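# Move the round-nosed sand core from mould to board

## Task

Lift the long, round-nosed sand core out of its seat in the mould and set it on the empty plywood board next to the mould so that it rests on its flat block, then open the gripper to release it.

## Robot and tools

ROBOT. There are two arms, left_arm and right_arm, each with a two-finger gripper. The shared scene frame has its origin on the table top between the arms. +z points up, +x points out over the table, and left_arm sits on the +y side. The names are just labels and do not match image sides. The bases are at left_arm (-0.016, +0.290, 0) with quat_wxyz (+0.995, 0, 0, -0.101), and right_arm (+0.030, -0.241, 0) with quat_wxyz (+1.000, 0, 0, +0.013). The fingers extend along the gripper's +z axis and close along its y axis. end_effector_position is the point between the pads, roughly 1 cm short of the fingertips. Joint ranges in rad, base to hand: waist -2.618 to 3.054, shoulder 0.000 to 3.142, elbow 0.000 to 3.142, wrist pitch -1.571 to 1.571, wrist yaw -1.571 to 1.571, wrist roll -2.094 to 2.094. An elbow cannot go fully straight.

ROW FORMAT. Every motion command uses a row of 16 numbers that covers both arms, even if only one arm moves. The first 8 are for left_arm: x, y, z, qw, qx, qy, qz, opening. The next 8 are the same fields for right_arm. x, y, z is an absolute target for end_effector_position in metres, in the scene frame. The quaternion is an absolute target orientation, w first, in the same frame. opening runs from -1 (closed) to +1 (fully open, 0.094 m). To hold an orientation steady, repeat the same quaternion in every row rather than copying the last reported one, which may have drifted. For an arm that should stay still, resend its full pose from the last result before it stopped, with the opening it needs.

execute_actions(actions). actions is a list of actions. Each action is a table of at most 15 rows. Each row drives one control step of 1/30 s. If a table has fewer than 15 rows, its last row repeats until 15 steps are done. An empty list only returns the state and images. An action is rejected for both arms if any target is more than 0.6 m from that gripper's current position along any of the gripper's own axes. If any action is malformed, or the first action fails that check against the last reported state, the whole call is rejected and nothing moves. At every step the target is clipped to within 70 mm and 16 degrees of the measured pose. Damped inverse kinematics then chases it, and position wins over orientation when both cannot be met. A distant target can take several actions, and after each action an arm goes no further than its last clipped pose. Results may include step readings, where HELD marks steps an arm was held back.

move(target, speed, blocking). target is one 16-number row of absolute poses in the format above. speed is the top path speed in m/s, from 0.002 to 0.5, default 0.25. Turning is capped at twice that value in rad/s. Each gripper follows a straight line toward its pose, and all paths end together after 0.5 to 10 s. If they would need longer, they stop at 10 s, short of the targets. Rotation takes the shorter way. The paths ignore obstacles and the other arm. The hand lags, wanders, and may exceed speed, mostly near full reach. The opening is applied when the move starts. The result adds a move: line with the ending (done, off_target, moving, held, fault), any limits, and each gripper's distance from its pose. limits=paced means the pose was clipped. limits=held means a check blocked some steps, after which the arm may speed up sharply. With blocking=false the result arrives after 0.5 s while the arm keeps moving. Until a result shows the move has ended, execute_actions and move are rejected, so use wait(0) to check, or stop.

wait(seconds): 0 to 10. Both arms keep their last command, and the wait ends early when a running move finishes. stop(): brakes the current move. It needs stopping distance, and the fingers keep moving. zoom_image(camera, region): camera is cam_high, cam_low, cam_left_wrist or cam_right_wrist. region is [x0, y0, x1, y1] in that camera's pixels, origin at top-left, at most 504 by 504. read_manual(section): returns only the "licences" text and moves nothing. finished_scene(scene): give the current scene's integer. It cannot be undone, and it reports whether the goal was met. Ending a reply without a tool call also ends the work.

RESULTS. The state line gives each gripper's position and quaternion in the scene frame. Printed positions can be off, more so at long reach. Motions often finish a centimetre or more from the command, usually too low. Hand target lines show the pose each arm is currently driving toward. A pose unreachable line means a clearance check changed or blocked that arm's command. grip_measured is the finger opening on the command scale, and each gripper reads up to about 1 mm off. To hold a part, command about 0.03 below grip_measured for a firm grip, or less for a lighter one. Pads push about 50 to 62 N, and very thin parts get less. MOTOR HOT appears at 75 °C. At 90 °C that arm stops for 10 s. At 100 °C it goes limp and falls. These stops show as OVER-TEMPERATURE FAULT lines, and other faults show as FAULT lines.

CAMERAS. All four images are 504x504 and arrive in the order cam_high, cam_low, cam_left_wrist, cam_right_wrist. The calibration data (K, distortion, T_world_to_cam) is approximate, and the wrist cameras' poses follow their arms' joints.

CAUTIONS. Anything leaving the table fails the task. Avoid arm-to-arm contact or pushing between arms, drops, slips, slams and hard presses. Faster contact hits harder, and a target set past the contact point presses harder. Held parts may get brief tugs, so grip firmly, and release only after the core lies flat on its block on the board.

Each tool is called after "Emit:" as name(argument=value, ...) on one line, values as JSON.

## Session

Emit:
execute_actions(actions=[])

Scene clock: 0.00 s.
left_arm: end_effector_position=(+0.3455, +0.4126, +0.2093) grip_measured=+1.000 end_effector_quat_wxyz=(+0.001, +0.778, -0.400, +0.484) | right_arm: end_effector_position=(+0.2579, -0.2362, +0.2018) grip_measured=+1.000 end_effector_quat_wxyz=(+0.138, -0.049, +0.976, +0.162)
Joint positions: left_arm=[ 0.9    1.529  1.215 -0.704  0.898 -1.764  0.094] | right_arm=[-0.318  1.243  1.262 -1.428 -0.399 -0.359  0.094]
Joint velocities: left_arm=[ 0.002 -0.002 -0.012  0.022 -0.007 -0.051  0.   ] | right_arm=[-0.002 -0.002  0.002 -0.007  0.066 -0.037  0.   ]
Hand target (left_arm): +0.347, +0.412, +0.218; -0.009, +0.770, -0.407, +0.491
Hand target (right_arm): +0.259, -0.235, +0.206; +0.148, -0.051, +0.974, +0.163
camera_calibration (this result's frames):
cam_left_wrist: T_world_to_cam=[[0.66406, 0.577868, 0.474439, -0.562417], [-0.343487, -0.327839, 0.880079, 0.0798153], [0.664109, -0.747389, -0.0192154, 0.202151], [0, 0, 0, 1]] pos_world=[0.266645, 0.502255, 0.200474]
cam_right_wrist: T_world_to_cam=[[0.238501, -0.928002, -0.286234, -0.218908], [-0.941474, -0.29324, 0.166244, 0.181387], [-0.23821, 0.229833, -0.943628, 0.420871], [0, 0, 0, 1]] pos_world=[0.323237, -0.246687, 0.304332]

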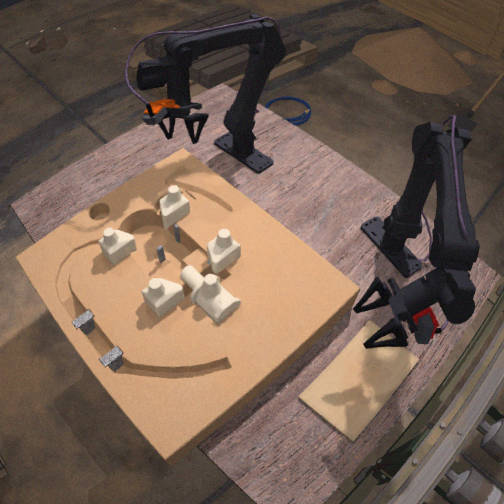

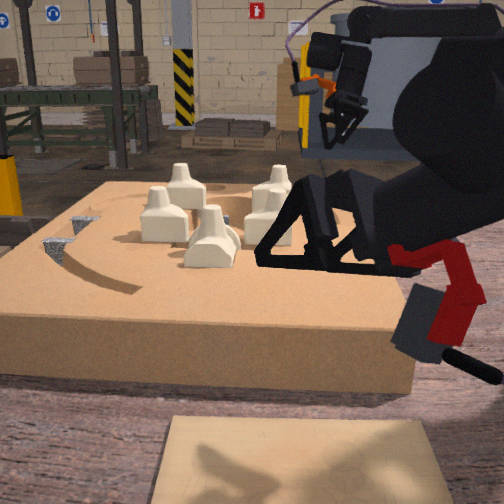

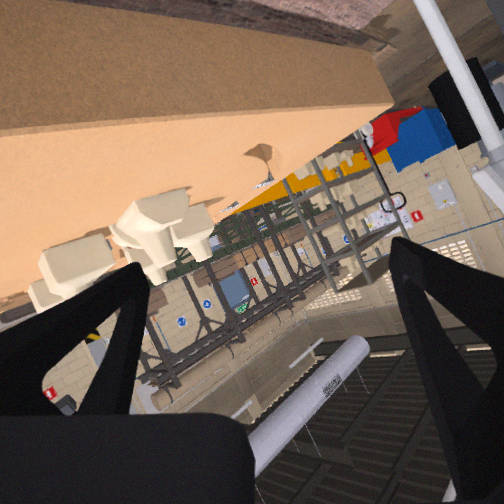

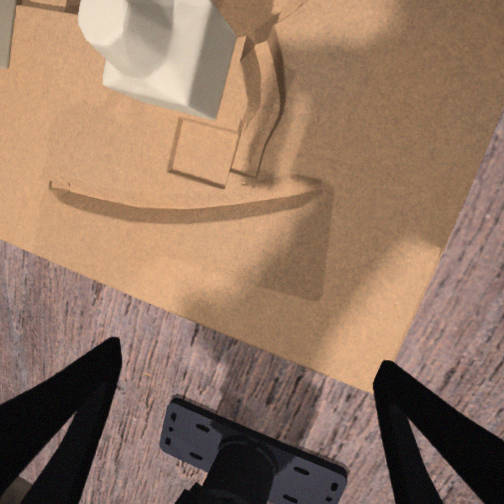

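Emit:
move(target=[0.45,0.118,0.21,0.216,0,0.976,0,0.1,0.2579,-0.2362,0.2018,0.138,-0.049,0.976,0.162,1])

Scene clock: 5.50 s.
left_arm: end_effector_position=(+0.4501, +0.1140, +0.2052) grip_measured=+0.102 end_effector_quat_wxyz=(+0.210, -0.007, +0.977, -0.027) | right_arm: end_effector_position=(+0.2578, -0.2366, +0.2016) grip_measured=+1.000 end_effector_quat_wxyz=(+0.138, -0.048, +0.976, +0.161)
Joint positions: left_arm=[-0.204  2.149  2.283 -1.295 -0.117 -0.394  0.052] | right_arm=[-0.318  1.243  1.262 -1.428 -0.397 -0.359  0.094]
Joint velocities: left_arm=[-0.002 -0.012  0.007  0.081  0.051  0.007 -0.001] | right_arm=[-0.012 -0.002 -0.002  0.022 -0.051 -0.022  0.   ]
Hand target (left_arm): +0.452, +0.116, +0.213; +0.220, -0.003, +0.975, -0.020
Hand target (right_arm): +0.258, -0.236, +0.202; +0.138, -0.049, +0.976, +0.162
Off the commanded pose (left_arm): 0.006 m, 3 deg.
Off the commanded pose (right_arm): 0.000 m, 0 deg.
move: off_target (left_arm)
camera_calibration (this result's frames):
cam_left_wrist: T_world_to_cam=[[-0.114448, -0.99314, -0.0239569, 0.174481], [-0.970984, 0.106732, 0.214003, 0.391059], [-0.209978, 0.047754, -0.976539, 0.408629], [0, 0, 0, 1]] pos_world=[0.485485, 0.112032, 0.319534]
cam_right_wrist: T_world_to_cam=[[0.237972, -0.928707, -0.284382, -0.219678], [-0.941473, -0.292532, 0.167491, 0.181142], [-0.238741, 0.22788, -0.943967, 0.420531], [0, 0, 0, 1]] pos_world=[0.323216, -0.246857, 0.304156]

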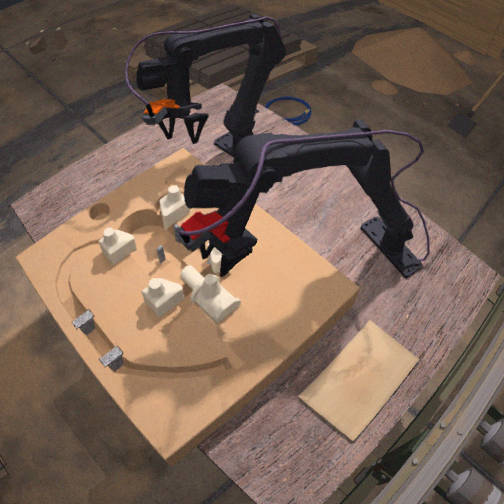

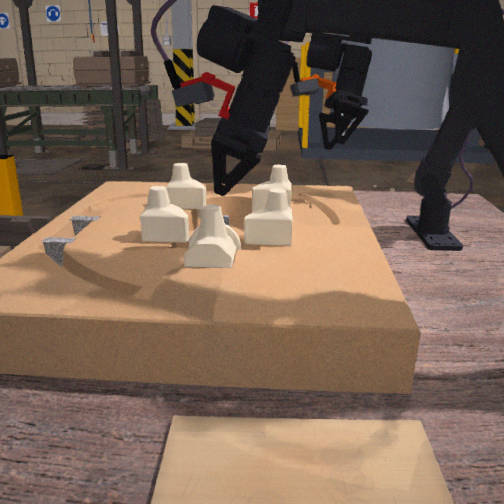

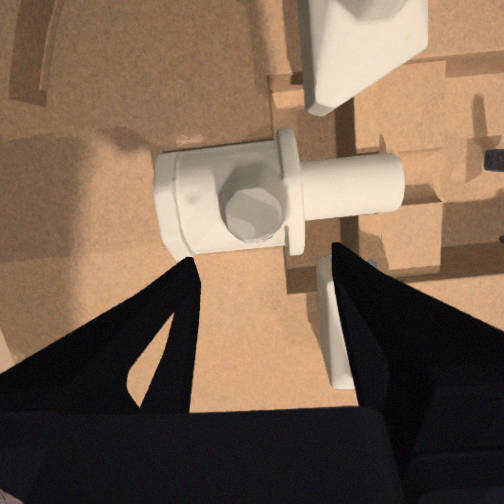

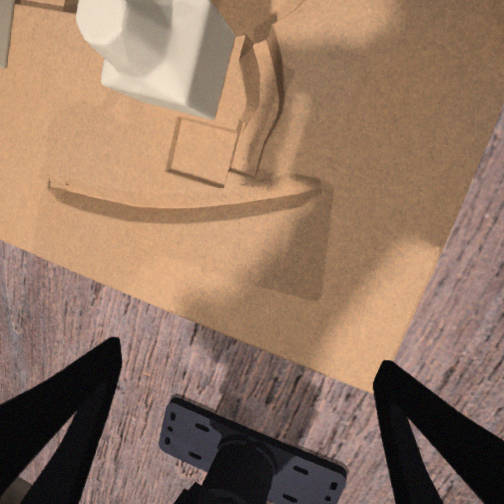

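Emit:
move(target=[0.474,0.122,0.156,0.216,0,0.976,0,0,0.2579,-0.2362,0.2018,0.138,-0.049,0.976,0.162,1], speed=0.06)

Scene clock: 7.07 s.
left_arm: end_effector_position=(+0.4664, +0.1179, +0.1531) grip_measured=+0.002 end_effector_quat_wxyz=(+0.199, +0.001, +0.980, -0.004) | right_arm: end_effector_position=(+0.2578, -0.2369, +0.2015) grip_measured=+1.000 end_effector_quat_wxyz=(+0.138, -0.048, +0.976, +0.160)
Joint positions: left_arm=[-0.193  2.193  2.15  -1.153 -0.142 -0.365  0.047] | right_arm=[-0.318  1.243  1.262 -1.428 -0.395 -0.359  0.094]
Joint velocities: left_arm=[-0.022  0.002 -0.002 -0.022  0.037  0.037  0.001] | right_arm=[-0.022 -0.002  0.002 -0.066  0.022  0.095  0.   ]
Hand target (left_arm): +0.475, +0.122, +0.156; +0.215, -0.000, +0.977, +0.001
Hand target (right_arm): +0.258, -0.236, +0.202; +0.138, -0.049, +0.976, +0.162
Off the commanded pose (left_arm): 0.009 m, 2 deg.
Off the commanded pose (right_arm): 0.001 m, 0 deg.
move: done
camera_calibration (this result's frames):
cam_left_wrist: T_world_to_cam=[[-0.121545, -0.99025, -0.0680506, 0.188647], [-0.965195, 0.101918, 0.240857, 0.411421], [-0.231573, 0.094957, -0.968172, 0.364202], [0, 0, 0, 1]] pos_world=[0.50437, 0.110293, 0.266354]
cam_right_wrist: T_world_to_cam=[[0.237533, -0.929291, -0.282837, -0.220318], [-0.941472, -0.29194, 0.16853, 0.180939], [-0.239185, 0.226252, -0.944246, 0.420247], [0, 0, 0, 1]] pos_world=[0.323198, -0.246998, 0.304009]

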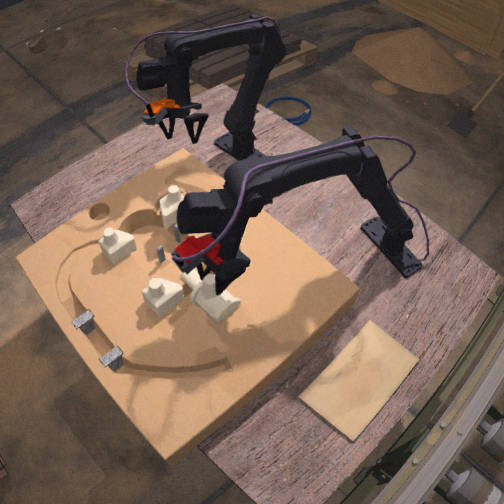

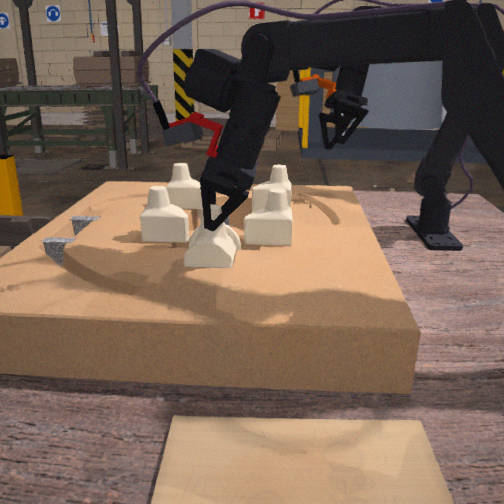

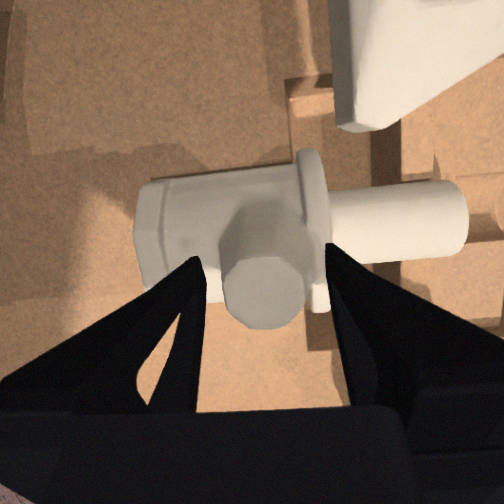

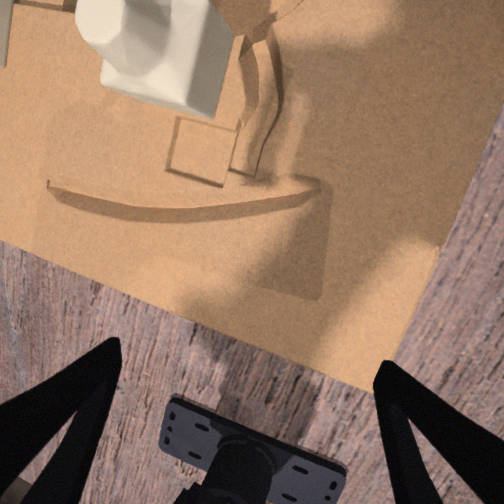

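Emit:
execute_actions(actions=[[[0.474,0.122,0.162,0.216,0,0.976,0,-0.36,0.2579,-0.2362,0.2018,0.138,-0.049,0.976,0.162,1]]])

Emit:
move(target=[0.468,0.122,0.245,0.216,0,0.976,0,-0.36,0.2579,-0.2362,0.2018,0.138,-0.049,0.976,0.162,1], speed=0.05)

Scene clock: 7.77 s.
left_arm: end_effector_position=(+0.4669, +0.1168, +0.1533) grip_measured=-0.290 end_effector_quat_wxyz=(+0.199, +0.002, +0.980, -0.007) | right_arm: end_effector_position=(+0.2578, -0.2369, +0.2015) grip_measured=+1.000 end_effector_quat_wxyz=(+0.138, -0.048, +0.976, +0.160)
Joint positions: left_arm=[-0.193  2.193  2.15  -1.15  -0.137 -0.364  0.033] | right_arm=[-0.318  1.243  1.262 -1.428 -0.395 -0.359  0.094]
Joint velocities: left_arm=[-0.007 -0.002  0.007 -0.007  0.022 -0.022  0.001] | right_arm=[ 0.012  0.012  0.017 -0.095  0.037 -0.007  0.   ]
Hand target (left_arm): +0.473, +0.122, +0.162; +0.216, -0.000, +0.976, +0.000
Hand target (right_arm): +0.258, -0.236, +0.202; +0.138, -0.049, +0.976, +0.162
Off the commanded pose (left_arm): 0.012 m, 2 deg.
Off the commanded pose (right_arm): 0.001 m, 0 deg.
Step readings (end_effector_position):
0: left_arm (+0.4668, +0.1178, +0.1532) | right_arm (+0.2578, -0.2369, +0.2015)
1: left_arm (+0.4668, +0.1178, +0.1532) | right_arm (+0.2578, -0.2369, +0.2015)
2: left_arm (+0.4668, +0.1170, +0.1532) | right_arm (+0.2578, -0.2369, +0.2015)
4: left_arm (+0.4669, +0.1168, +0.1533) | right_arm (+0.2578, -0.2369, +0.2015)
8: left_arm (+0.4669, +0.1168, +0.1533) | right_arm (+0.2578, -0.2369, +0.2015)
15: end_effector_position above
camera_calibration (this result's frames):
cam_left_wrist: T_world_to_cam=[[-0.123955, -0.990286, -0.0629953, 0.18795], [-0.96527, 0.105623, 0.238952, 0.411802], [-0.229977, 0.0904266, -0.968986, 0.364508], [0, 0, 0, 1]] pos_world=[0.504626, 0.109667, 0.266642]
cam_right_wrist: T_world_to_cam=[[0.237533, -0.929291, -0.282837, -0.220318], [-0.941472, -0.29194, 0.16853, 0.180939], [-0.239185, 0.226252, -0.944246, 0.420247], [0, 0, 0, 1]] pos_world=[0.323198, -0.246998, 0.304009]

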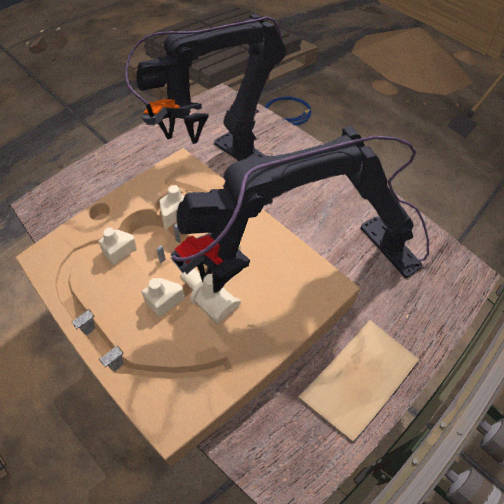

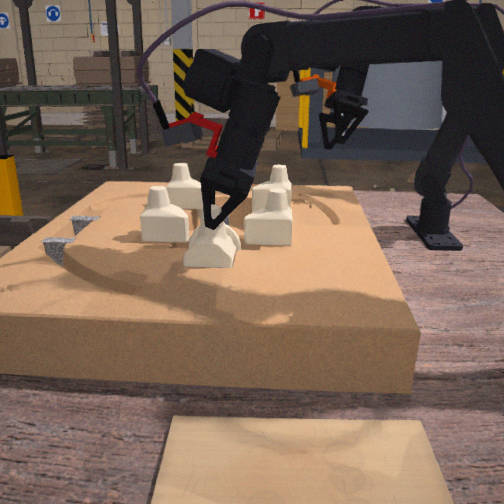

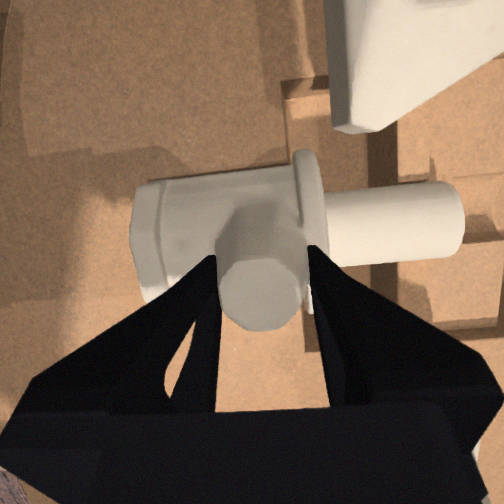

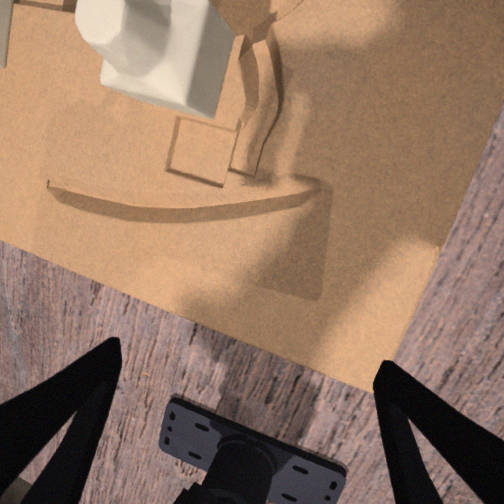

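Scene clock: 9.87 s.
left_arm: end_effector_position=(+0.4634, +0.1176, +0.2059) grip_measured=-0.290 end_effector_quat_wxyz=(+0.188, +0.002, +0.982, -0.004) | right_arm: end_effector_position=(+0.2577, -0.2372, +0.2014) grip_measured=+1.000 end_effector_quat_wxyz=(+0.138, -0.048, +0.976, +0.159)
Joint positions: left_arm=[-0.193  2.383  2.718 -1.552 -0.134 -0.366  0.033] | right_arm=[-0.318  1.243  1.262 -1.428 -0.394 -0.359  0.094]
Joint velocities: left_arm=[-0.002 -0.012 -0.012  0.007 -0.11  -0.007 -0.001] | right_arm=[-0.007 -0.012  0.007 -0.051 -0.037 -0.007  0.   ]
Hand target (left_arm): +0.464, +0.123, +0.244; +0.236, +0.000, +0.972, -0.007
Hand target (right_arm): +0.258, -0.236, +0.202; +0.138, -0.049, +0.976, +0.162
Off the commanded pose (left_arm): 0.040 m, 3 deg.
Off the commanded pose (right_arm): 0.001 m, 0 deg.
joint sent to its limit (left arm) — the command would take joint 4 (wrist pitch) past its lower limit, so that joint was sent only as far as its limit.
move: off_target (left_arm)
camera_calibration (this result's frames):
cam_left_wrist: T_world_to_cam=[[-0.124816, -0.989981, -0.0660197, 0.192669], [-0.95941, 0.103466, 0.262349, 0.388522], [-0.25289, 0.0960852, -0.962712, 0.423256], [0, 0, 0, 1]] pos_world=[0.503837, 0.109871, 0.318265]
cam_right_wrist: T_world_to_cam=[[0.237181, -0.929756, -0.2816, -0.220831], [-0.94147, -0.291464, 0.16936, 0.180776], [-0.23954, 0.224949, -0.944467, 0.420019], [0, 0, 0, 1]] pos_world=[0.323184, -0.247112, 0.303892]

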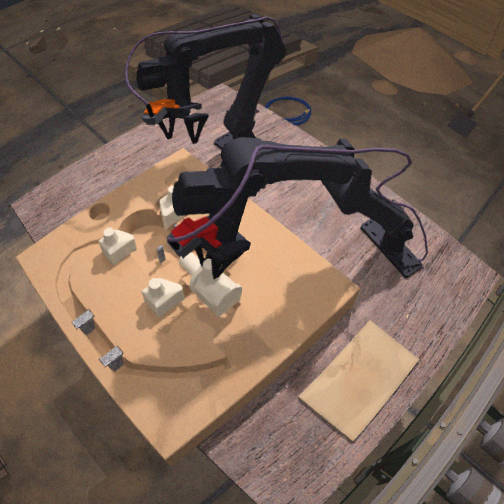

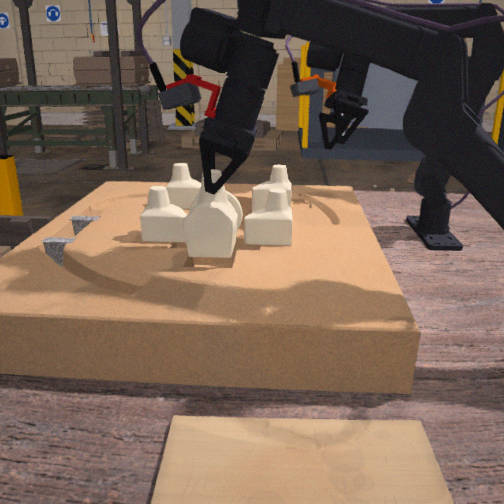

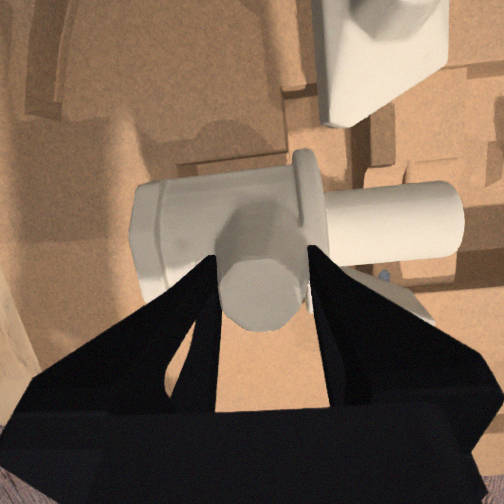

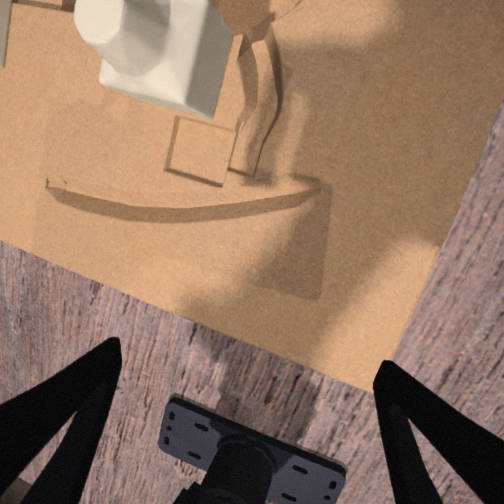

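The board has shifted by about (+.01, −.018).

Emit:
move(target=[0.44,0.22,0.25,0.24,0,0.97,0,-0.34,0.2579,-0.2362,0.2018,0.138,-0.049,0.976,0.162,1], speed=0.08)

Emit:
move(target=[0.355,0.49,0.245,0.235,-0.48,0.835,0.115,-0.34,0.2579,-0.2362,0.2018,0.138,-0.049,0.976,0.162,1], speed=0.15)

Emit:
move(target=[0.355,0.49,0.13,0.235,-0.48,0.835,0.115,-0.34,0.2579,-0.2362,0.2018,0.138,-0.049,0.976,0.162,1], speed=0.035)

Scene clock: 12.10 s.
left_arm: end_effector_position=(+0.4225, +0.2216, +0.2125) grip_measured=-0.290 end_effector_quat_wxyz=(+0.165, -0.001, +0.986, +0.014) | right_arm: end_effector_position=(+0.2576, -0.2374, +0.2013) grip_measured=+1.000 end_effector_quat_wxyz=(+0.137, -0.048, +0.977, +0.159)
Joint positions: left_arm=[ 0.008  1.997  2.117 -1.37  -0.09  -0.182  0.033] | right_arm=[-0.318  1.243  1.262 -1.428 -0.392 -0.359  0.094]
Joint velocities: left_arm=[-0.012 -0.012 -0.002 -0.022  0.095 -0.022 -0.   ] | right_arm=[ 0.002 -0.007 -0.002  0.022 -0.037  0.022  0.   ]
Hand target (left_arm): +0.436, +0.221, +0.251; +0.240, -0.000, +0.971, +0.004
Hand target (right_arm): +0.258, -0.236, +0.202; +0.138, -0.049, +0.976, +0.162
Off the commanded pose (left_arm): 0.041 m, 9 deg.
Off the commanded pose (right_arm): 0.001 m, 0 deg.
move: off_target (left_arm)
camera_calibration (this result's frames):
cam_left_wrist: T_world_to_cam=[[-0.115569, -0.988876, -0.0936359, 0.292645], [-0.947381, 0.0814048, 0.309584, 0.326524], [-0.298518, 0.124487, -0.946251, 0.418805], [0, 0, 0, 1]] pos_world=[0.468184, 0.210673, 0.32261]
cam_right_wrist: T_world_to_cam=[[0.23683, -0.930219, -0.280362, -0.221344], [-0.941468, -0.290988, 0.170189, 0.180615], [-0.239895, 0.223646, -0.944686, 0.41979], [0, 0, 0, 1]] pos_world=[0.323169, -0.247226, 0.303775]

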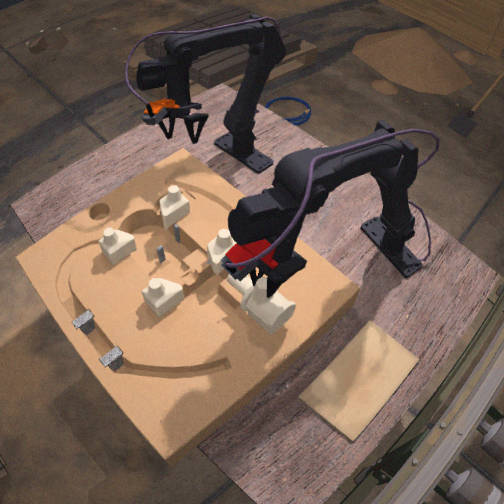

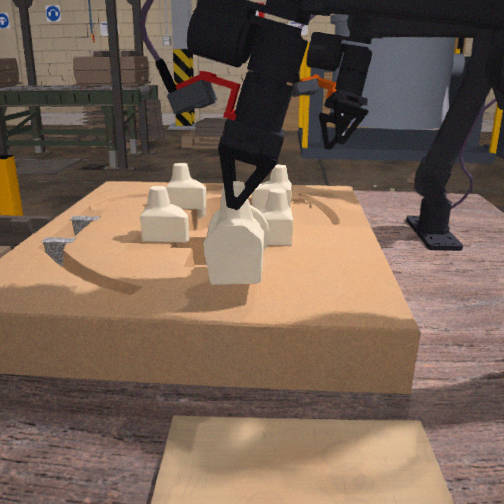

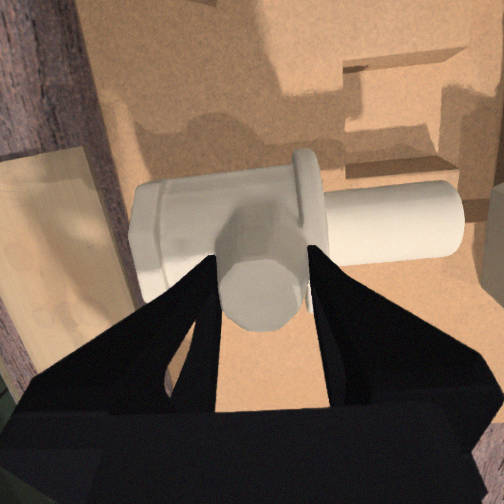

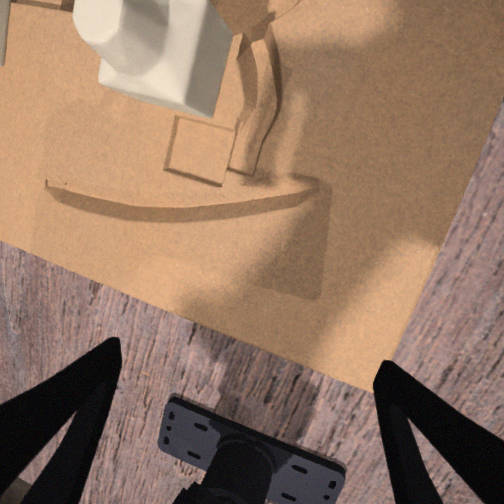

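Scene clock: 15.97 s.
left_arm: end_effector_position=(+0.3348, +0.4730, +0.2038) grip_measured=-0.290 end_effector_quat_wxyz=(+0.154, -0.469, +0.863, +0.110) | right_arm: end_effector_position=(+0.2576, -0.2376, +0.2012) grip_measured=+1.000 end_effector_quat_wxyz=(+0.137, -0.048, +0.977, +0.158)
Joint positions: left_arm=[ 0.564  1.802  1.806 -1.293 -0.258 -0.595  0.033] | right_arm=[-0.318  1.243  1.262 -1.428 -0.391 -0.359  0.094]
Joint velocities: left_arm=[-0.002 -0.017 -0.012 -0.051 -0.051 -0.066  0.001] | right_arm=[-0.012  0.007 -0.007 -0.037  0.037 -0.022  0.   ]
Hand target (left_arm): +0.349, +0.489, +0.247; +0.237, -0.481, +0.835, +0.124
Hand target (right_arm): +0.258, -0.236, +0.202; +0.138, -0.049, +0.976, +0.162
Off the commanded pose (left_arm): 0.049 m, 10 deg.
Off the commanded pose (right_arm): 0.002 m, 1 deg.
move: off_target (left_arm)
camera_calibration (this result's frames):
cam_left_wrist: T_world_to_cam=[[0.767317, -0.630115, -0.119079, 0.0701658], [-0.5865, -0.764667, 0.267026, 0.513739], [-0.259312, -0.135054, -0.956304, 0.464724], [0, 0, 0, 1]] pos_world=[0.367977, 0.499814, 0.315591]
cam_right_wrist: T_world_to_cam=[[0.23648, -0.930681, -0.279124, -0.221856], [-0.941465, -0.290511, 0.171018, 0.180453], [-0.240252, 0.222343, -0.944904, 0.41956], [0, 0, 0, 1]] pos_world=[0.323155, -0.24734, 0.303658]

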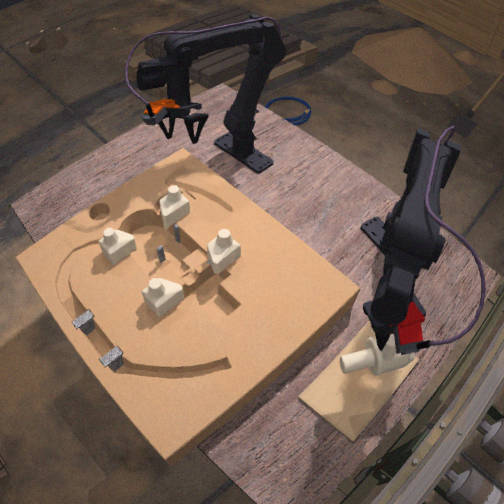

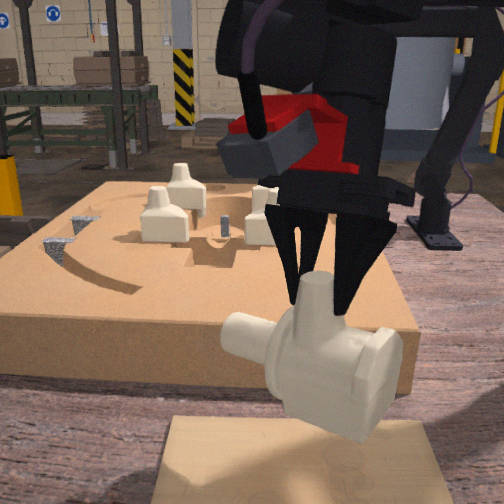

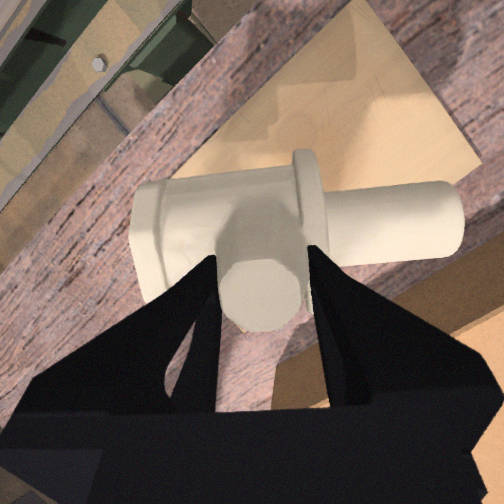

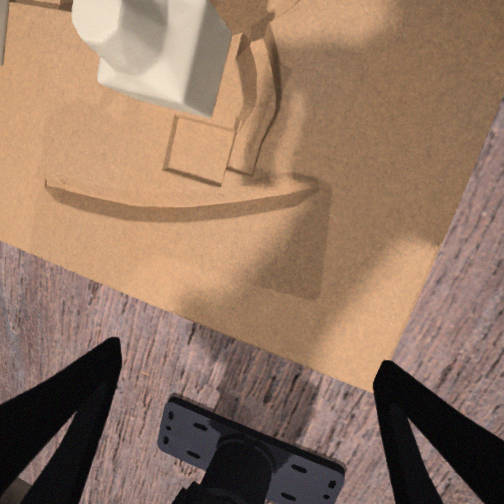

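Scene clock: 18.97 s.
left_arm: end_effector_position=(+0.3396, +0.4741, +0.1137) grip_measured=-0.290 end_effector_quat_wxyz=(+0.177, -0.472, +0.857, +0.105) | right_arm: end_effector_position=(+0.2575, -0.2379, +0.2011) grip_measured=+1.000 end_effector_quat_wxyz=(+0.137, -0.048, +0.977, +0.157)
Joint positions: left_arm=[ 0.564  1.758  1.381 -0.863 -0.254 -0.601  0.033] | right_arm=[-0.318  1.243  1.262 -1.428 -0.389 -0.359  0.094]
Joint velocities: left_arm=[-0.007  0.012 -0.002 -0.051 -0.022 -0.066  0.001] | right_arm=[ 0.017  0.002 -0.012 -0.11  -0.066  0.022  0.   ]
Hand target (left_arm): +0.354, +0.489, +0.133; +0.234, -0.482, +0.836, +0.115
Hand target (right_arm): +0.258, -0.236, +0.202; +0.138, -0.049, +0.976, +0.162
Off the commanded pose (left_arm): 0.027 m, 7 deg.
Off the commanded pose (right_arm): 0.002 m, 1 deg.
move: off_target (left_arm)
camera_calibration (this result's frames):
cam_left_wrist: T_world_to_cam=[[0.774877, -0.62564, -0.0902244, 0.0484852], [-0.595117, -0.770171, 0.229505, 0.55127], [-0.213075, -0.124144, -0.969117, 0.360622], [0, 0, 0, 1]] pos_world=[0.36734, 0.499675, 0.22734]
cam_right_wrist: T_world_to_cam=[[0.23613, -0.931141, -0.277884, -0.222368], [-0.941462, -0.290032, 0.171846, 0.180293], [-0.240608, 0.22104, -0.945119, 0.41933], [0, 0, 0, 1]] pos_world=[0.32314, -0.247454, 0.303541]

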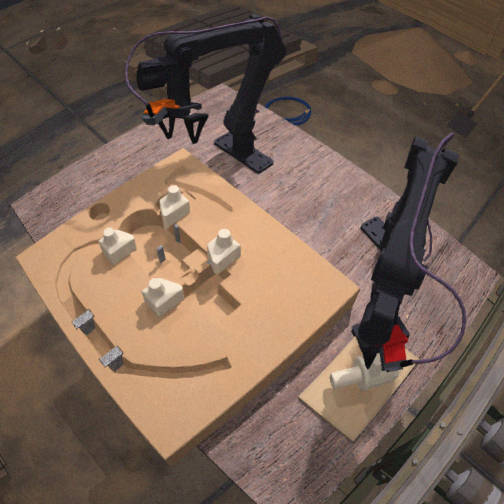

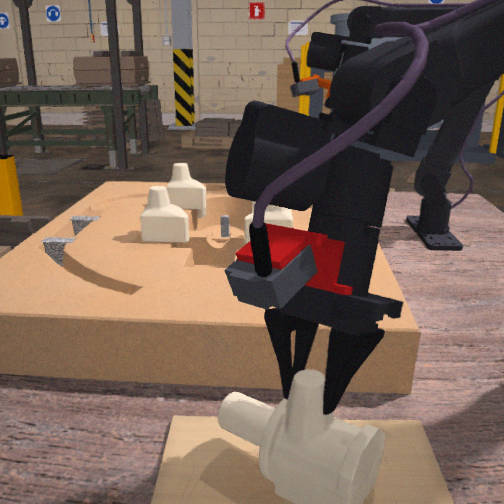

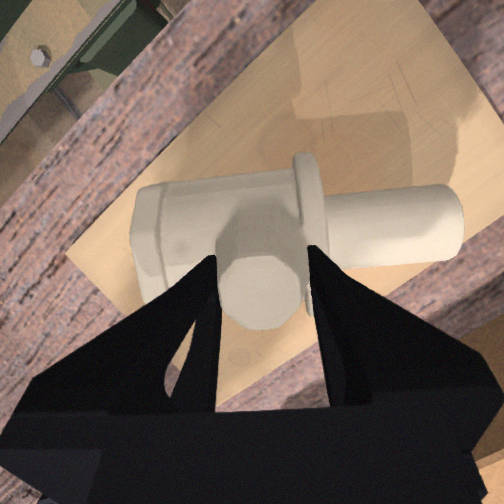

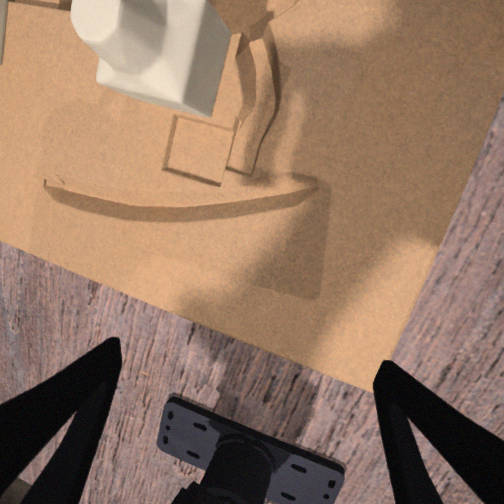

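Emit:
execute_actions(actions=[[[0.343,0.477,0.118,0.19,-0.474,0.853,0.105,-0.34,0.2579,-0.2362,0.2018,0.138,-0.049,0.976,0.162,1]],[[0.343,0.477,0.122,0.19,-0.474,0.853,0.105,0.1,0.2579,-0.2362,0.2018,0.138,-0.049,0.976,0.162,1]],[[0.336,0.47,0.16,0.19,-0.474,0.853,0.105,0.1,0.2579,-0.2362,0.2018,0.138,-0.049,0.976,0.162,1]],[[0.328,0.46,0.19,0.19,-0.474,0.853,0.105,0.1,0.2579,-0.2362,0.2018,0.138,-0.049,0.976,0.162,1]]])

Emit:
finished_scene(scene=2)

Scene clock: 21.37 s.
left_arm: end_effector_position=(+0.3281, +0.4589, +0.1766) grip_measured=+0.098 end_effector_quat_wxyz=(+0.178, -0.470, +0.859, +0.100) | right_arm: end_effector_position=(+0.2575, -0.2379, +0.2011) grip_measured=+1.000 end_effector_quat_wxyz=(+0.137, -0.048, +0.977, +0.157)
Joint positions: left_arm=[ 0.538  1.69   1.553 -1.106 -0.253 -0.622  0.052] | right_arm=[-0.318  1.243  1.262 -1.428 -0.389 -0.359  0.094]
Joint velocities: left_arm=[-0.002  0.022  0.017 -0.066 -0.007 -0.051 -0.001] | right_arm=[ 0.002 -0.007  0.022 -0.051 -0.022  0.051  0.   ]
Hand target (left_arm): +0.327, +0.459, +0.190; +0.190, -0.474, +0.853, +0.104
Hand target (right_arm): +0.258, -0.236, +0.202; +0.138, -0.049, +0.976, +0.162
Off the commanded pose (left_arm): 0.013 m, 2 deg.
Off the commanded pose (right_arm): 0.002 m, 1 deg.
Step readings (end_effector_position; steps 1 to 15: 1st action; 16 to 30: 2nd action; 31 to 45: 3rd action; 46 to 60: 4th action):
0: left_arm (+0.3396, +0.4741, +0.1137) | right_arm (+0.2575, -0.2379, +0.2011)
1: left_arm (+0.3393, +0.4738, +0.1135) | right_arm (+0.2575, -0.2379, +0.2011)
2: left_arm (+0.3391, +0.4736, +0.1134) | right_arm (+0.2575, -0.2379, +0.2011)
4: left_arm (+0.3391, +0.4736, +0.1134) | right_arm (+0.2575, -0.2379, +0.2011)
8: left_arm (+0.3391, +0.4736, +0.1134) | right_arm (+0.2575, -0.2379, +0.2011)
15: left_arm (+0.3391, +0.4736, +0.1134) | right_arm (+0.2575, -0.2379, +0.2011)
16: left_arm (+0.3390, +0.4736, +0.1134) | right_arm (+0.2575, -0.2379, +0.2011)
17: left_arm (+0.3390, +0.4736, +0.1134) | right_arm (+0.2575, -0.2379, +0.2011)
19: left_arm (+0.3390, +0.4736, +0.1134) | right_arm (+0.2575, -0.2379, +0.2011)
23: left_arm (+0.3390, +0.4736, +0.1134) | right_arm (+0.2575, -0.2379, +0.2011)
30: left_arm (+0.3390, +0.4736, +0.1134) | right_arm (+0.2575, -0.2379, +0.2011)
31: left_arm (+0.3380, +0.4732, +0.1157) | right_arm (+0.2575, -0.2379, +0.2011)
32: left_arm (+0.3359, +0.4724, +0.1187) | right_arm (+0.2575, -0.2379, +0.2011)
34: left_arm (+0.3361, +0.4725, +0.1305) | right_arm (+0.2575, -0.2379, +0.2011)
38: left_arm (+0.3384, +0.4734, +0.1485) | right_arm (+0.2575, -0.2379, +0.2011)
45: left_arm (+0.3338, +0.4716, +0.1478) | right_arm (+0.2575, -0.2379, +0.2011)
46: left_arm (+0.3324, +0.4703, +0.1496) | right_arm (+0.2575, -0.2379, +0.2011)
47: left_arm (+0.3307, +0.4681, +0.1521) | right_arm (+0.2575, -0.2379, +0.2011)
49: left_arm (+0.3312, +0.4642, +0.1626) | right_arm (+0.2575, -0.2379, +0.2011)
53: left_arm (+0.3329, +0.4606, +0.1775) | right_arm (+0.2575, -0.2379, +0.2011)
60: end_effector_position above
camera_calibration (this result's frames):
cam_left_wrist: T_world_to_cam=[[0.770559, -0.632045, -0.0822076, 0.0565061], [-0.60208, -0.764137, 0.231505, 0.517417], [-0.209139, -0.128893, -0.969354, 0.418099], [0, 0, 0, 1]] pos_world=[0.355426, 0.484982, 0.290146]
cam_right_wrist: T_world_to_cam=[[0.23613, -0.931141, -0.277884, -0.222368], [-0.941462, -0.290032, 0.171846, 0.180293], [-0.240608, 0.22104, -0.945119, 0.41933], [0, 0, 0, 1]] pos_world=[0.32314, -0.247454, 0.303541]

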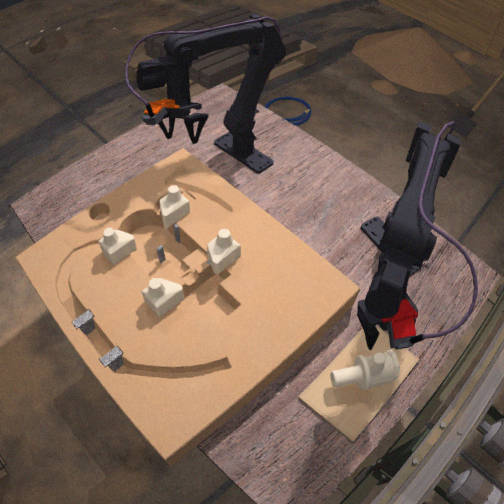

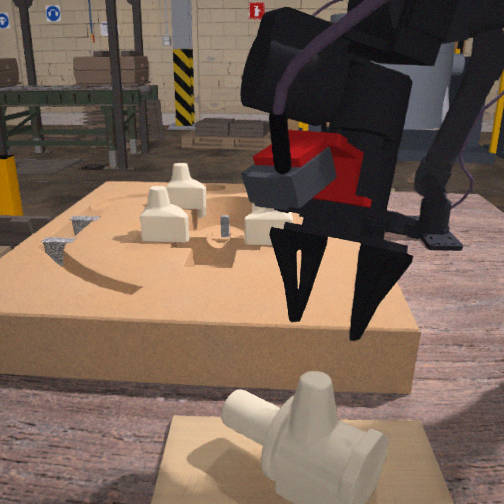

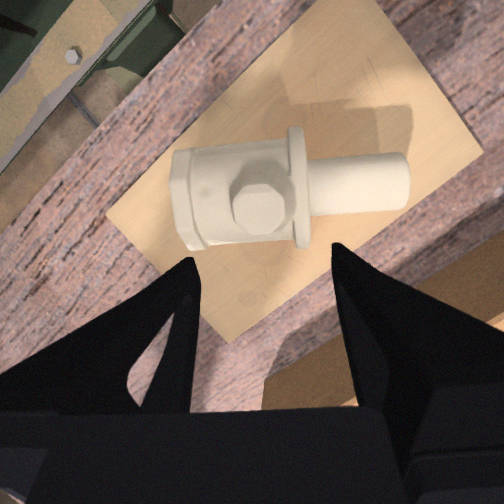

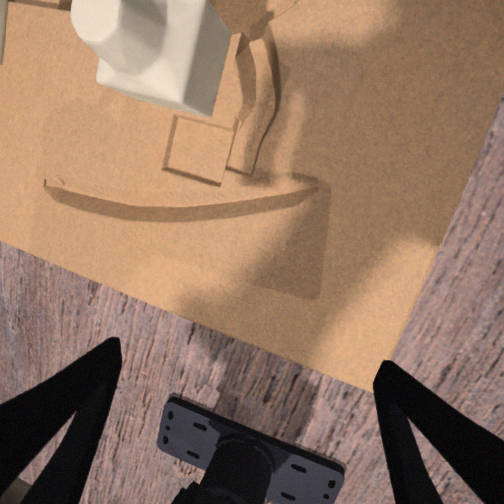

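The scene is finished: the task was done.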